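# Move the red plate from tray to taped area

## Task

Lift the red plate out of the tray and set it down on the table so that no part of it extends beyond the yellow tape outline. Every other plate must remain inside the tray and none may rest on or lean over a tray wall, and the tray must be left undisturbed in its original state; each of these that fails counts against the result. Anything that stays in place only because the robot is holding it does not count. At the end, release the plate and move the tool away.

## Robot and tools

Robot: one arm with six joints (waist, shoulder, elbow, forearm roll, wrist pitch, wrist roll) and a suction cup instead of fingers. The cup point is the centre of the cup's rim, 29 mm across; the cup opens along the cup point's +z axis. About 7 cm behind the rim the tool widens to roughly 8 cm sideways (body and wrist camera), so keep that clear of tray walls and other plates.

Scene frame: origin on the table surface directly under the arm base, +z up, +y to the left when facing along +x. Result state lines give end_effector_position (m) and end_effector_quat_wxyz plus linear (m/s) and angular (rad/s) velocity in this frame. Reported position can be slightly off, more so when reaching far. "Hand target" is the pose the controller is currently driving toward. A "pose unreachable" line means a clearance check altered or blocked the command (the base mount counts as arm).

The seven-number row, used by both motion tools, always has this order: dx, dy, dz, rx, ry, rz, suction. Each value lies in -1 to 1. The first six are an offset, not a pose: a displacement of the cup point relative to its measured pose at the start of the action, expressed in the cup point's own axes (so dz is along the cup's facing direction, not necessarily world down). Scale: 1.0 equals 0.6 m for dx, dy, dz and 180 degrees for rotation; rx, ry, rz form a single rotation vector. The seventh number sets suction: 1 is full vacuum (about 55 kPa below ambient), a fraction gives that share, 0.05 or less switches it off; it persists until changed.

execute_actions(actions): a list of actions run one after another. Each action is a table of 1 to 15 rows, each row lasting one control step of 1/30 s; if fewer than 15 rows, the last one repeats to fill 15 steps. Every row in an action is measured from the pose at that action's start, not from the preceding row. For the first action in a call, the reference is the pose last reported in this scene. An empty list just returns state and images. Per step the command is clipped to within 70 mm and 16 degrees of the measured pose, so large offsets need several actions; after an action the arm goes no farther than the last clipped pose. Results include step readings of end_effector_position; HELD marks steps where the command was partly blocked.

move(target, speed, blocking): target is one row as above, offset from the pose in the latest result that showed one. The cup point follows a straight path for 0.5 to 10 s (cut off at 10 s) and turns the short way. speed is the path's top speed in m/s, 0.002 to 0.5, default 0.25; rotation is capped at twice that in rad/s. The suction value is applied at the start. The path ignores obstacles, and the real cup point may lag, wander, or overshoot speed, particularly with the arm nearly straight. Faster contact and targets deeper past a surface press harder. The extra "move:" line reports the ending (done, off_target, moving, held, fault), the limits that acted (paced = command clipped; held = some steps blocked, after which motion can surge) and distance to target. With blocking=false the result comes after 0.5 s while the arm continues; other motion commands are rejected until a result shows the move ended, so call wait or stop first.

wait(seconds): 0 to 10; the arm keeps its last command and a running move continues; returns early if that move finishes. stop(): brakes a running move to rest (needs braking distance); suction is unaffected.

zoom_image(camera, region): camera is cam_high (672x504) or cam_wrist (616x616); region is [x0, y0, x1, y1] in pixels, top-left origin, at most 504 by 504.

finished_scene(scene): pass the current scene number once the plate is placed and released; irreversible.

Gripping: turn suction on and press the rim fully onto a flat, smooth part of the plate so it seals all round; avoid holes, seams and the plate's edge. suction_measured shows achieved vacuum (near 0 means no seal; a good seal settles up to 0.15 under the command and can dip 0.04 before the pump restarts). part_present turns 1 at 0.50 and back to 0 under 0.45. Under vacuum the cup shortens, so the held plate sits up to about 10 mm nearer the tool. To release, lower the plate until it rests on the table, then set suction off and lift at least 15 mm. If the cup seals to the table, switch suction off to free it.

Cautions: a sensible order is locate plates and tape, approach above the red plate, descend gently, seal, lift well above the tray walls, carry over the outline, lower, release, retreat. Go slowly near contact; hard pushes, slams, drops and slips are penalised, and knocking anything off the table fails the task. A contact torque at a joint's limit (waist and shoulder 45.5, elbow and forearm roll 27.3, wrist pitch and wrist roll 18.2 N m) triggers a fault: the joint backs off, pauses 10 s and the rest of the call is dropped. Holding loads heats motors; MOTOR HOT appears from 65 °C and at 80 °C an OVER-TEMPERATURE FAULT brakes the arm. Joint ranges (rad): waist ±6.283, shoulder -2.059 to 2.094, elbow -3.927 to 0.192, forearm roll ±6.283, wrist pitch -1.693 to 3.142, wrist roll ±6.283. The robot holds its last command while you think, and loose objects may occasionally be nudged by something else.

Each tool is called after "Call:" in YAML: its name, and indented under it one key for each argument.

## Session

Call:
execute_actions:
  actions: []

Scene clock: 0.00 s.
end_effector_position=(+0.4000, -0.0043, +0.3581) suction_measured=0.00 part_present=0 end_effector_quat_wxyz=(-0.002, +0.003, +1.000, +0.008) end_effector_velocity=(-0.000, -0.000, -0.000) end_effector_angular_velocity=(-0.000, +0.001, -0.000)
Joint positions: [ 0.002 -0.262 -0.927  0.003  1.193  2.358]
Joint velocities: [-0.    -0.     0.    -0.     0.001 -0.   ]
Hand target: +0.400, -0.004, +0.358; -0.002, +0.003, +1.000, +0.008

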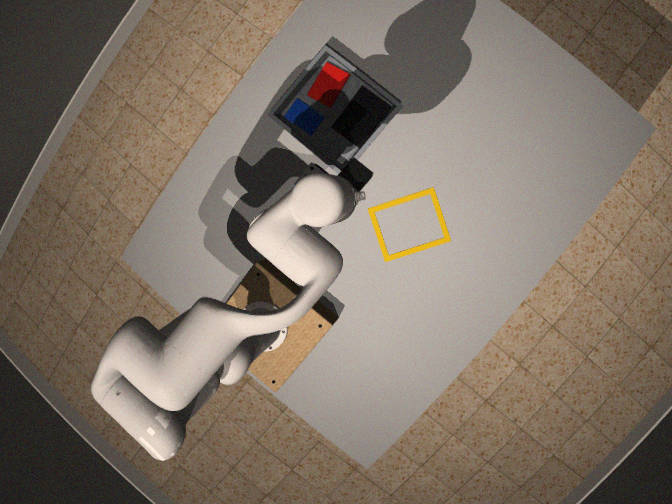

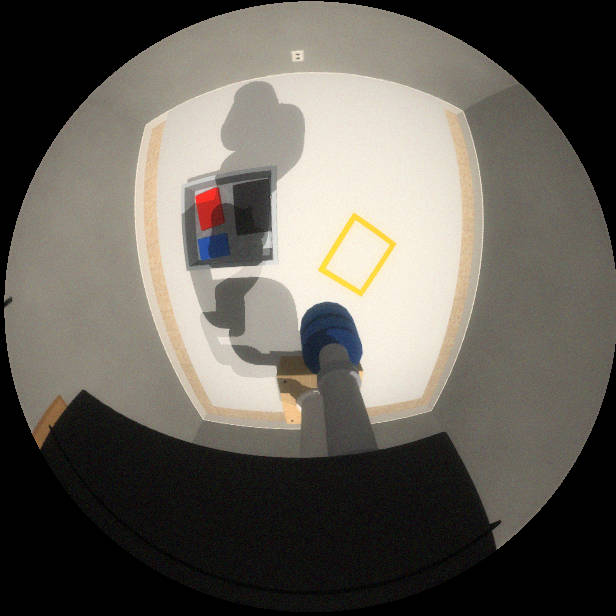

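Call:
move:
  target: [-0.29,0.455,0.37,0,0,0,0]

Scene clock: 2.50 s.
end_effector_position=(+0.5740, +0.2702, +0.1394) suction_measured=0.00 part_present=0 end_effector_quat_wxyz=(-0.002, +0.004, +1.000, +0.007) end_effector_velocity=(-0.003, +0.001, -0.006) end_effector_angular_velocity=(-0.007, +0.014, +0.003)
Joint positions: [ 0.445  0.8   -1.71   0.003  0.913  2.802]
Joint velocities: [ 0.003  0.013 -0.007 -0.     0.009  0.001]
Hand target: +0.574, +0.270, +0.139; -0.003, +0.003, +1.000, +0.007
Off the commanded pose: 0.001 m, 0 deg.
move: done

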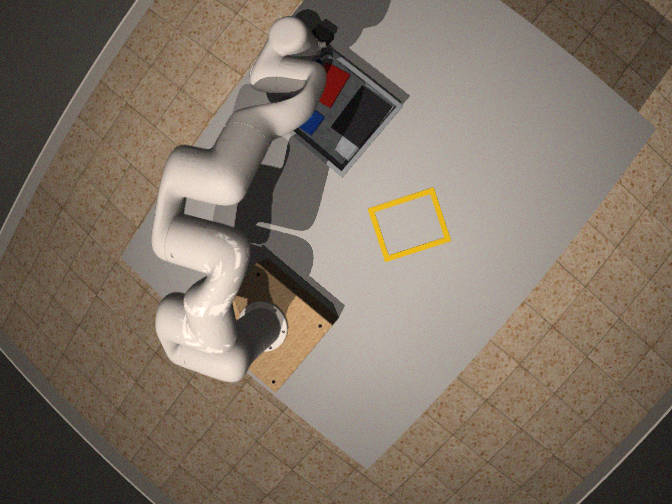

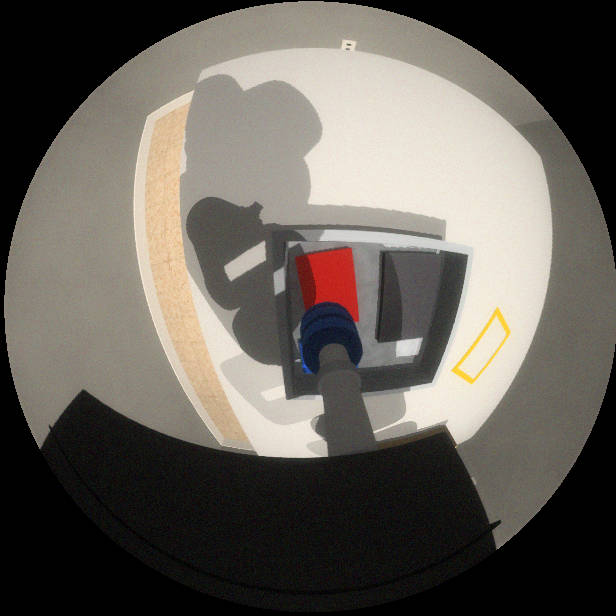

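Call:
zoom_image:
  camera: "cam_high"
  region: [240, 0, 480, 210]

Call:
zoom_image:
  camera: "cam_wrist"
  region: [250, 200, 510, 430]

Region (240, 0, 480, 210) of cam_high's 672x504 image, scaled by 2.100, with more detail than that image has; it fills the top 441 rows of this view, and the rest is white.

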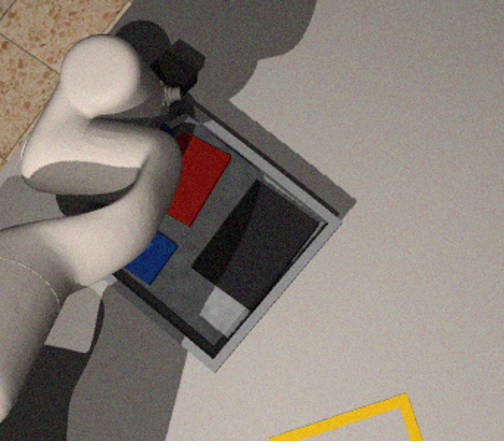

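Region (250, 200, 510, 430) of cam_wrist's 616x616 image, scaled by 1.938, with more detail than that image has; it fills the top 446 rows of this view, and the rest is white.

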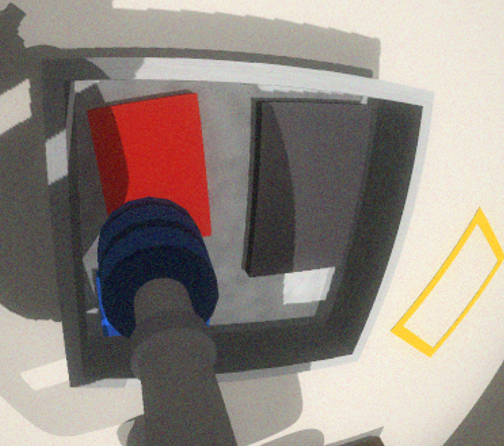

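Call:
move:
  target: [0.023,-0.025,0.13,0,0,0,0]
  speed: 0.15

Scene clock: 3.93 s.
end_effector_position=(+0.5603, +0.2563, +0.0619) suction_measured=0.00 part_present=0 end_effector_quat_wxyz=(-0.002, +0.004, +1.000, +0.007) end_effector_velocity=(-0.004, -0.003, -0.007) end_effector_angular_velocity=(-0.007, +0.014, -0.001)
Joint positions: [ 0.433  0.889 -1.617  0.003  0.729  2.79 ]
Joint velocities: [-0.002  0.007  0.007 -0.001  0.001 -0.   ]
Hand target: +0.560, +0.256, +0.061; -0.002, +0.004, +1.000, +0.007
Off the commanded pose: 0.001 m, 0 deg.
move: done

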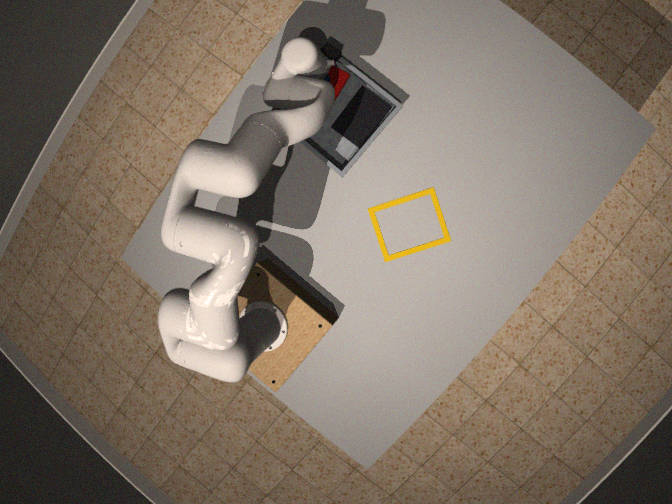

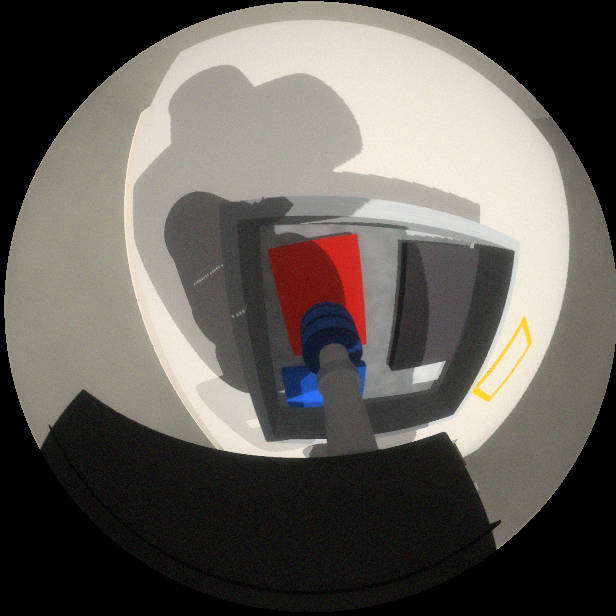

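Call:
move:
  target: [0,0.013,0.065,0,0,0,1]
  speed: 0.06

Call:
move:
  target: [0,0,0.024,0,0,0,1]
  speed: 0.015

Scene clock: 5.10 s.
end_effector_position=(+0.5606, +0.2646, +0.0236) suction_measured=0.00 part_present=0 end_effector_quat_wxyz=(-0.001, +0.004, +1.000, +0.007) end_effector_velocity=(+0.001, +0.001, +0.000) end_effector_angular_velocity=(+0.001, -0.001, +0.000)
Joint positions: [ 0.444  0.99  -1.674  0.003  0.685  2.801]
Joint velocities: [ 0.001  0.001 -0.003  0.     0.     0.001]
Hand target: +0.560, +0.265, +0.023; -0.002, +0.004, +1.000, +0.007
Off the commanded pose: 0.001 m, 0 deg.
move: done

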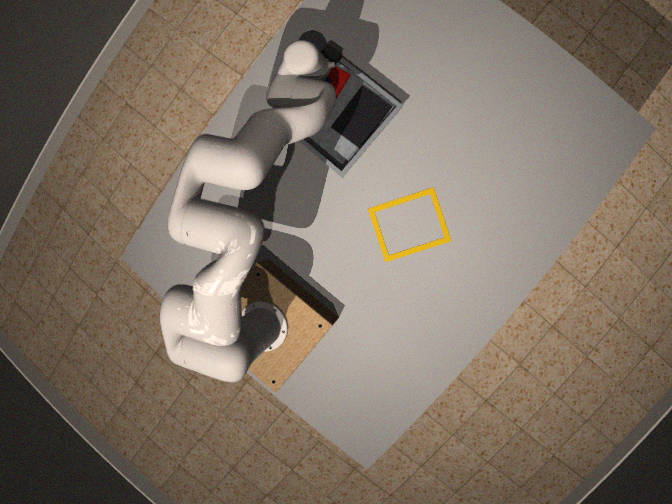

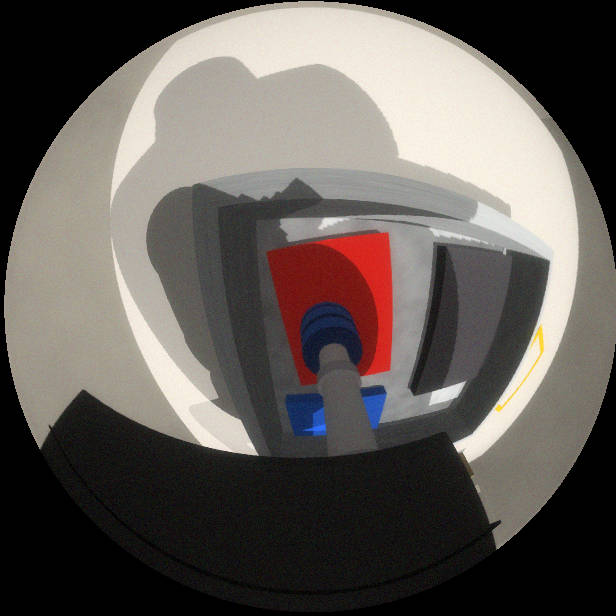

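Scene clock: 6.27 s.
end_effector_position=(+0.5605, +0.2647, +0.0092) suction_measured=0.61 part_present=1 end_effector_quat_wxyz=(-0.001, +0.004, +1.000, +0.007) end_effector_velocity=(+0.002, +0.001, +0.001) end_effector_angular_velocity=(+0.001, -0.004, +0.000)
Joint positions: [ 0.444  1.025 -1.692  0.003  0.668  2.801]
Joint velocities: [-0.     0.    -0.004 -0.001 -0.    -0.   ]
Hand target: +0.561, +0.265, +0.009; -0.001, +0.004, +1.000, +0.007
Off the commanded pose: 0.000 m, 0 deg.
move: done

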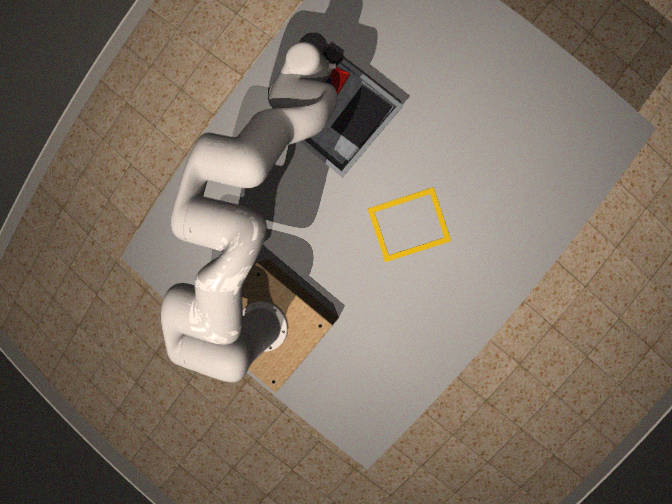

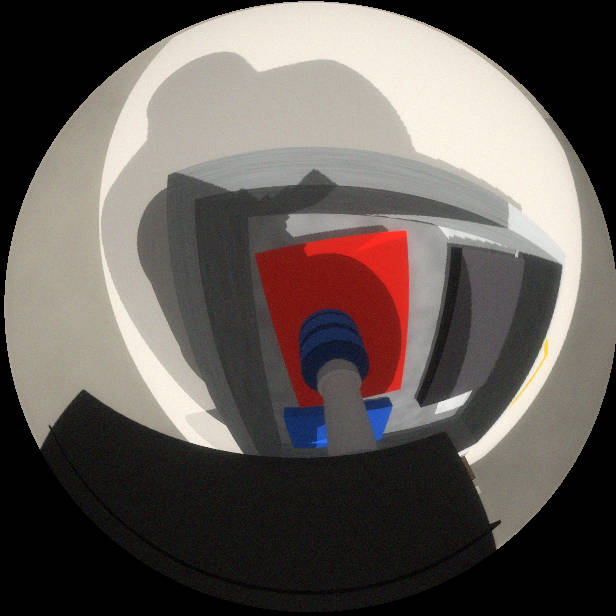

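Call:
move:
  target: [0,0,-0.19,0,0,0,1]
  speed: 0.12

Scene clock: 7.87 s.
end_effector_position=(+0.5602, +0.2632, +0.1223) suction_measured=0.98 part_present=1 end_effector_quat_wxyz=(-0.002, +0.004, +1.000, +0.007) end_effector_velocity=(+0.004, +0.002, +0.008) end_effector_angular_velocity=(+0.007, -0.014, -0.001)
Joint positions: [ 0.444  0.775 -1.613  0.003  0.839  2.801]
Joint velocities: [-0.    -0.008 -0.008  0.    -0.     0.   ]
Hand target: +0.561, +0.263, +0.123; -0.001, +0.004, +1.000, +0.007
Off the commanded pose: 0.001 m, 0 deg.
move: done

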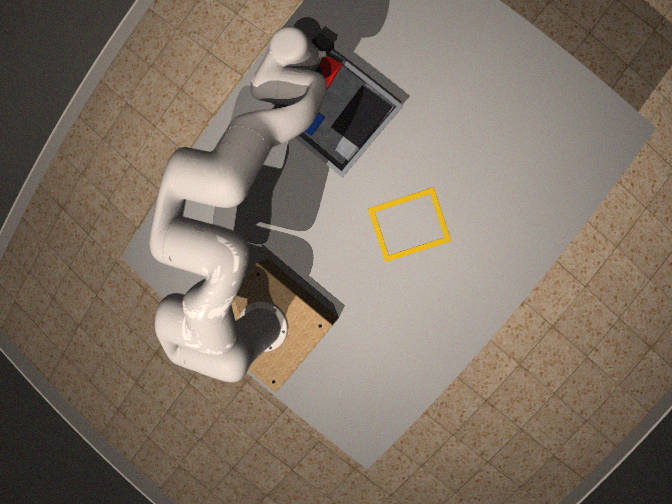

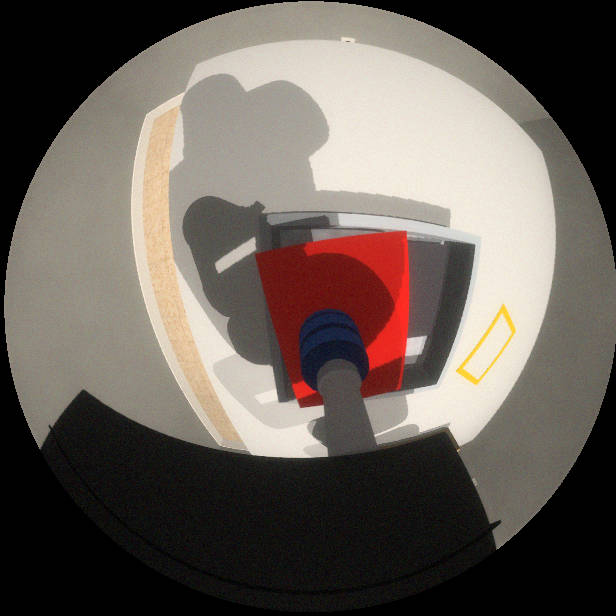

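Call:
move:
  target: [0.242,-0.64,0,0,0,0.255,1]
  speed: 0.2

Scene clock: 10.57 s.
end_effector_position=(+0.4138, -0.1193, +0.1177) suction_measured=0.98 part_present=1 end_effector_quat_wxyz=(-0.004, +0.393, +0.919, +0.007) end_effector_velocity=(-0.002, -0.001, -0.001) end_effector_angular_velocity=(+0.001, +0.003, -0.004)
Joint positions: [-0.275  0.265 -0.753  0.005  0.49   2.88 ]
Joint velocities: [-0.005 -0.     0.003  0.001  0.001 -0.001]
Hand target: +0.414, -0.120, +0.118; -0.004, +0.394, +0.919, +0.007
Off the commanded pose: 0.002 m, 0 deg.
move: done

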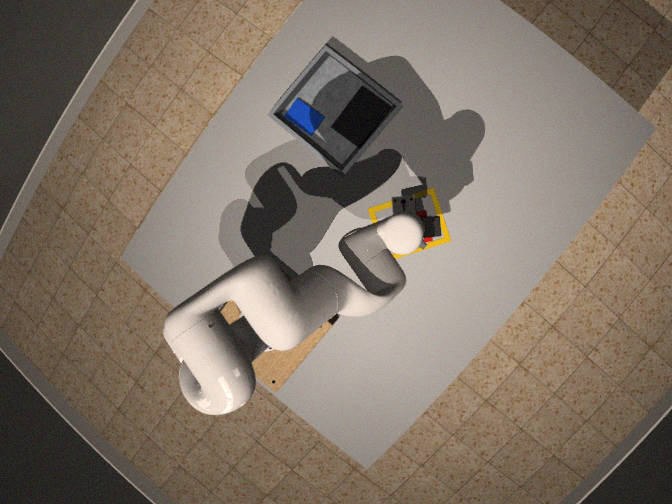

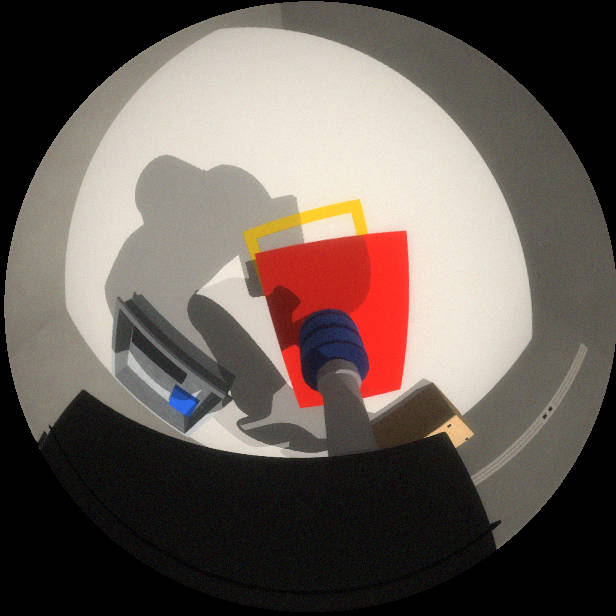

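Call:
move:
  target: [-0.008,0.02,0.147,0,0,-0.03,1]
  speed: 0.1

Scene clock: 12.17 s.
end_effector_position=(+0.4257, -0.1134, +0.0300) suction_measured=0.99 part_present=1 end_effector_quat_wxyz=(-0.004, +0.350, +0.937, +0.007) end_effector_velocity=(-0.002, +0.001, -0.002) end_effector_angular_velocity=(+0.001, +0.005, +0.001)
Joint positions: [-0.257  0.555 -0.837  0.006  0.284  2.803]
Joint velocities: [ 0.     0.005  0.    -0.    -0.001 -0.001]
Hand target: +0.425, -0.113, +0.030; -0.004, +0.350, +0.937, +0.007
Off the commanded pose: 0.001 m, 0 deg.
move: done

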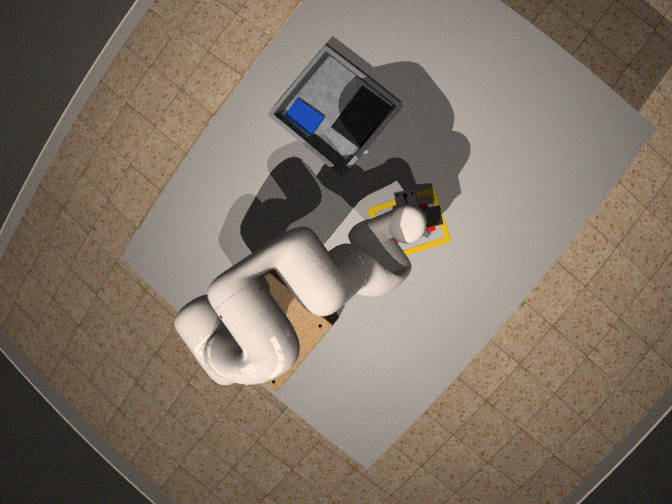

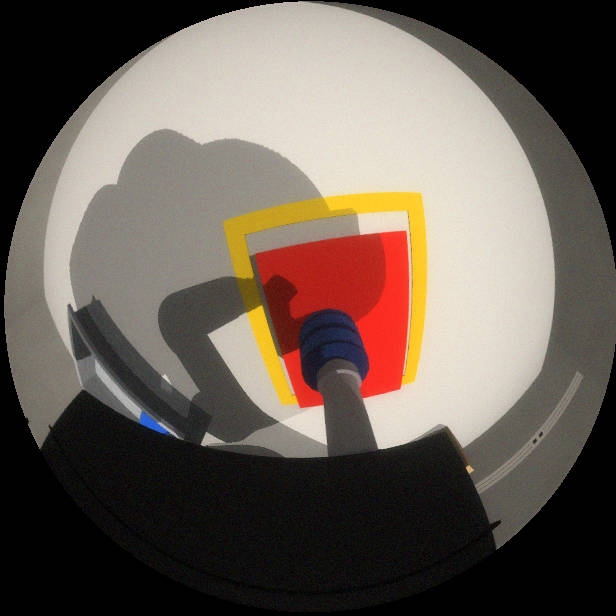

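Call:
move:
  target: [-0.02,0.003,0.04,0,0,0,1]
  speed: 0.04

Scene clock: 13.27 s.
end_effector_position=(+0.4360, -0.1195, +0.0061) suction_measured=1.00 part_present=1 end_effector_quat_wxyz=(-0.004, +0.350, +0.937, +0.007) end_effector_velocity=(+0.000, +0.000, -0.001) end_effector_angular_velocity=(+0.000, +0.000, +0.001)
Joint positions: [-0.265  0.65  -0.907  0.006  0.258  2.795]
Joint velocities: [ 0.001  0.002 -0.002 -0.    -0.    -0.   ]
Hand target: +0.436, -0.119, +0.006; -0.004, +0.350, +0.937, +0.007
Off the commanded pose: 0.000 m, 0 deg.
move: done

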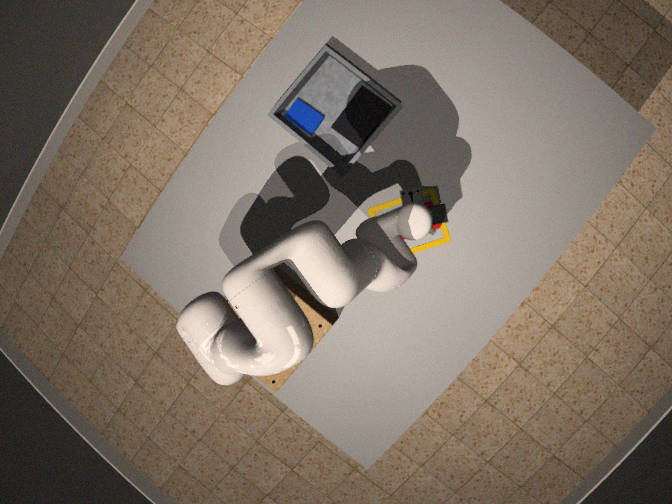

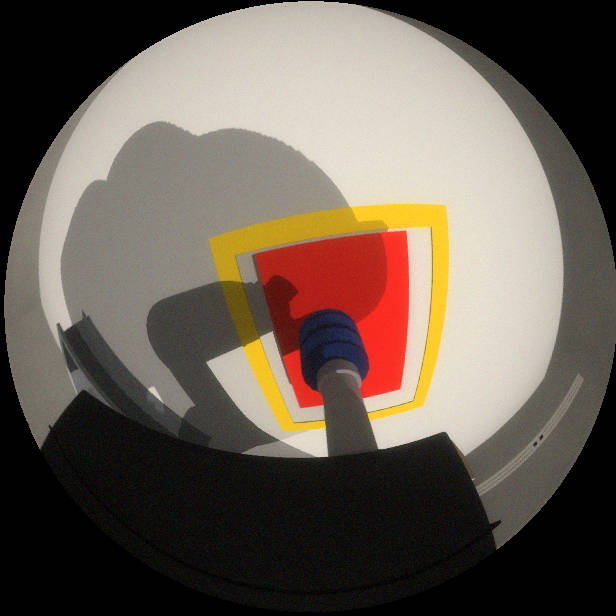

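Call:
move:
  target: [0.01,0,0.013,0,0,0,1]
  speed: 0.012

Scene clock: 14.47 s.
end_effector_position=(+0.4320, -0.1158, -0.0010) suction_measured=1.00 part_present=1 end_effector_quat_wxyz=(-0.003, +0.350, +0.937, +0.007) end_effector_velocity=(+0.000, +0.000, -0.000) end_effector_angular_velocity=(-0.000, -0.002, +0.000)
Joint positions: [-0.259  0.665 -0.897  0.007  0.231  2.8  ]
Joint velocities: [ 0.001  0.001  0.001  0.    -0.003  0.   ]
Hand target: +0.431, -0.116, -0.002; -0.004, +0.350, +0.937, +0.007
Off the commanded pose: 0.001 m, 0 deg.
move: done

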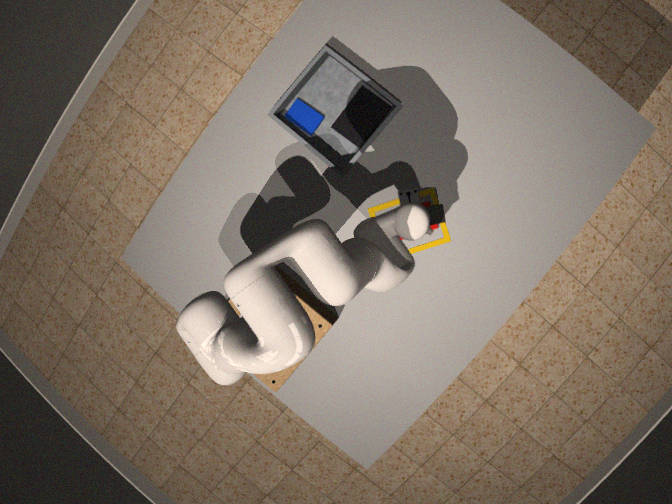

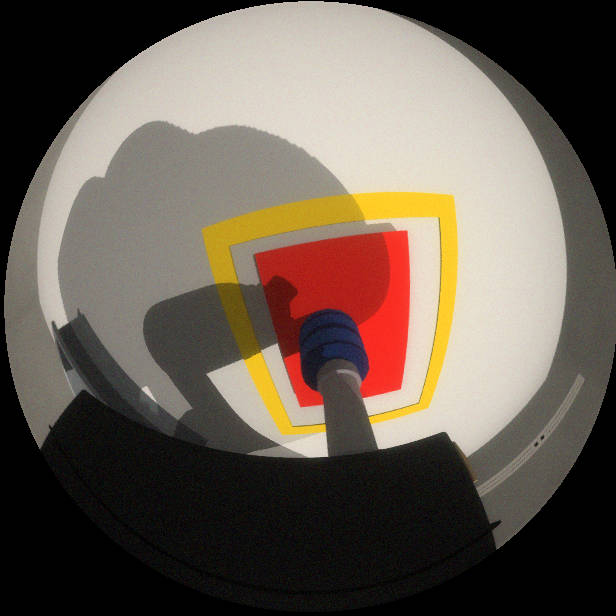

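Touching down, centred. Release and lift.

Call:
execute_actions:
  actions:
    - [[0,0,0.002,0,0,0,1]]
    - [[0,0,0,0,0,0,0]]

Call:
move:
  target: [0.1,0,-0.3,0,0,0,0]

Scene clock: 15.63 s.
end_effector_position=(+0.4329, -0.1160, -0.0013) suction_measured=0.00 part_present=0 end_effector_quat_wxyz=(-0.002, +0.350, +0.937, +0.007) end_effector_velocity=(-0.001, +0.000, -0.001) end_effector_angular_velocity=(+0.001, +0.003, -0.001)
Joint positions: [-0.259  0.667 -0.899  0.007  0.229  2.8  ]
Joint velocities: [-0.001 -0.     0.003  0.001  0.     0.   ]
Hand target: +0.432, -0.116, -0.002; -0.002, +0.350, +0.937, +0.007
Off the commanded pose: 0.001 m, 0 deg.
Step readings (end_effector_position; steps 1 to 15: 1st action; 16 to 30: 2nd action):
0: (+0.4320, -0.1158, -0.0011)
1: (+0.4320, -0.1158, -0.0011)
2: (+0.4321, -0.1158, -0.0011)
4: (+0.4322, -0.1158, -0.0013)
8: (+0.4322, -0.1159, -0.0014)
15: (+0.4323, -0.1159, -0.0015)
16: (+0.4323, -0.1159, -0.0015)
17: (+0.4330, -0.1160, -0.0012)
19: (+0.4332, -0.1161, -0.0012)
23: (+0.4331, -0.1160, -0.0013)
30: end_effector_position above

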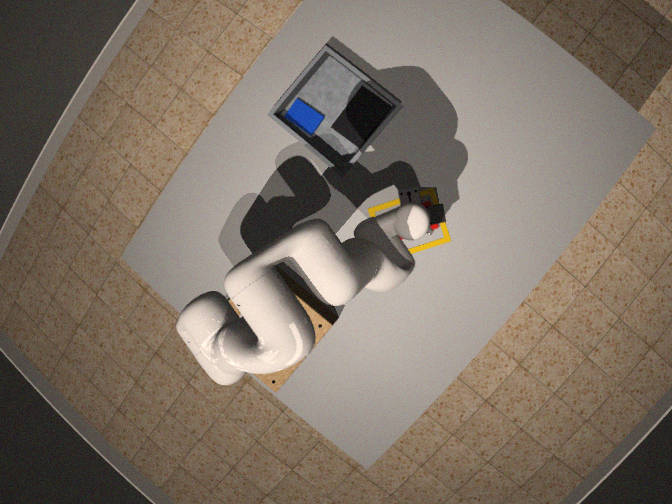

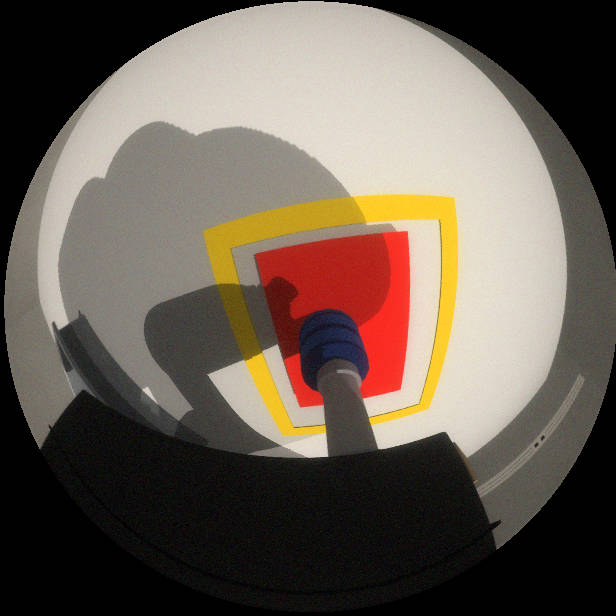

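Scene clock: 16.93 s.
end_effector_position=(+0.3869, -0.0790, +0.1783) suction_measured=0.00 part_present=0 end_effector_quat_wxyz=(-0.002, +0.349, +0.937, +0.007) end_effector_velocity=(+0.001, +0.001, +0.003) end_effector_angular_velocity=(-0.001, -0.005, +0.001)
Joint positions: [-0.194 -0.    -0.632  0.004  0.631  2.868]
Joint velocities: [ 0.002 -0.009 -0.     0.     0.005  0.001]
Hand target: +0.387, -0.079, +0.179; -0.002, +0.349, +0.937, +0.007
Off the commanded pose: 0.001 m, 0 deg.
move: done

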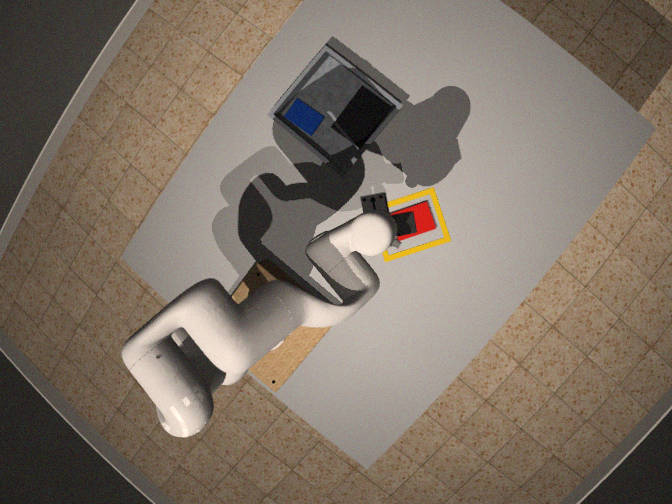

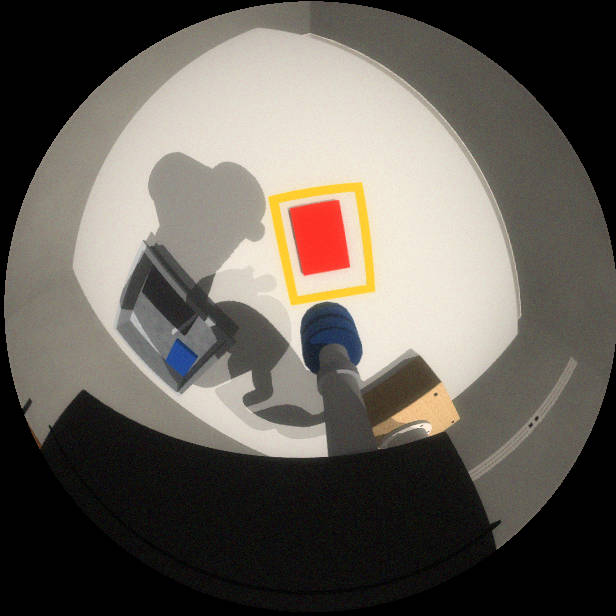

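Call:
finished_scene:
  scene: 2

The scene is finished: the task was done.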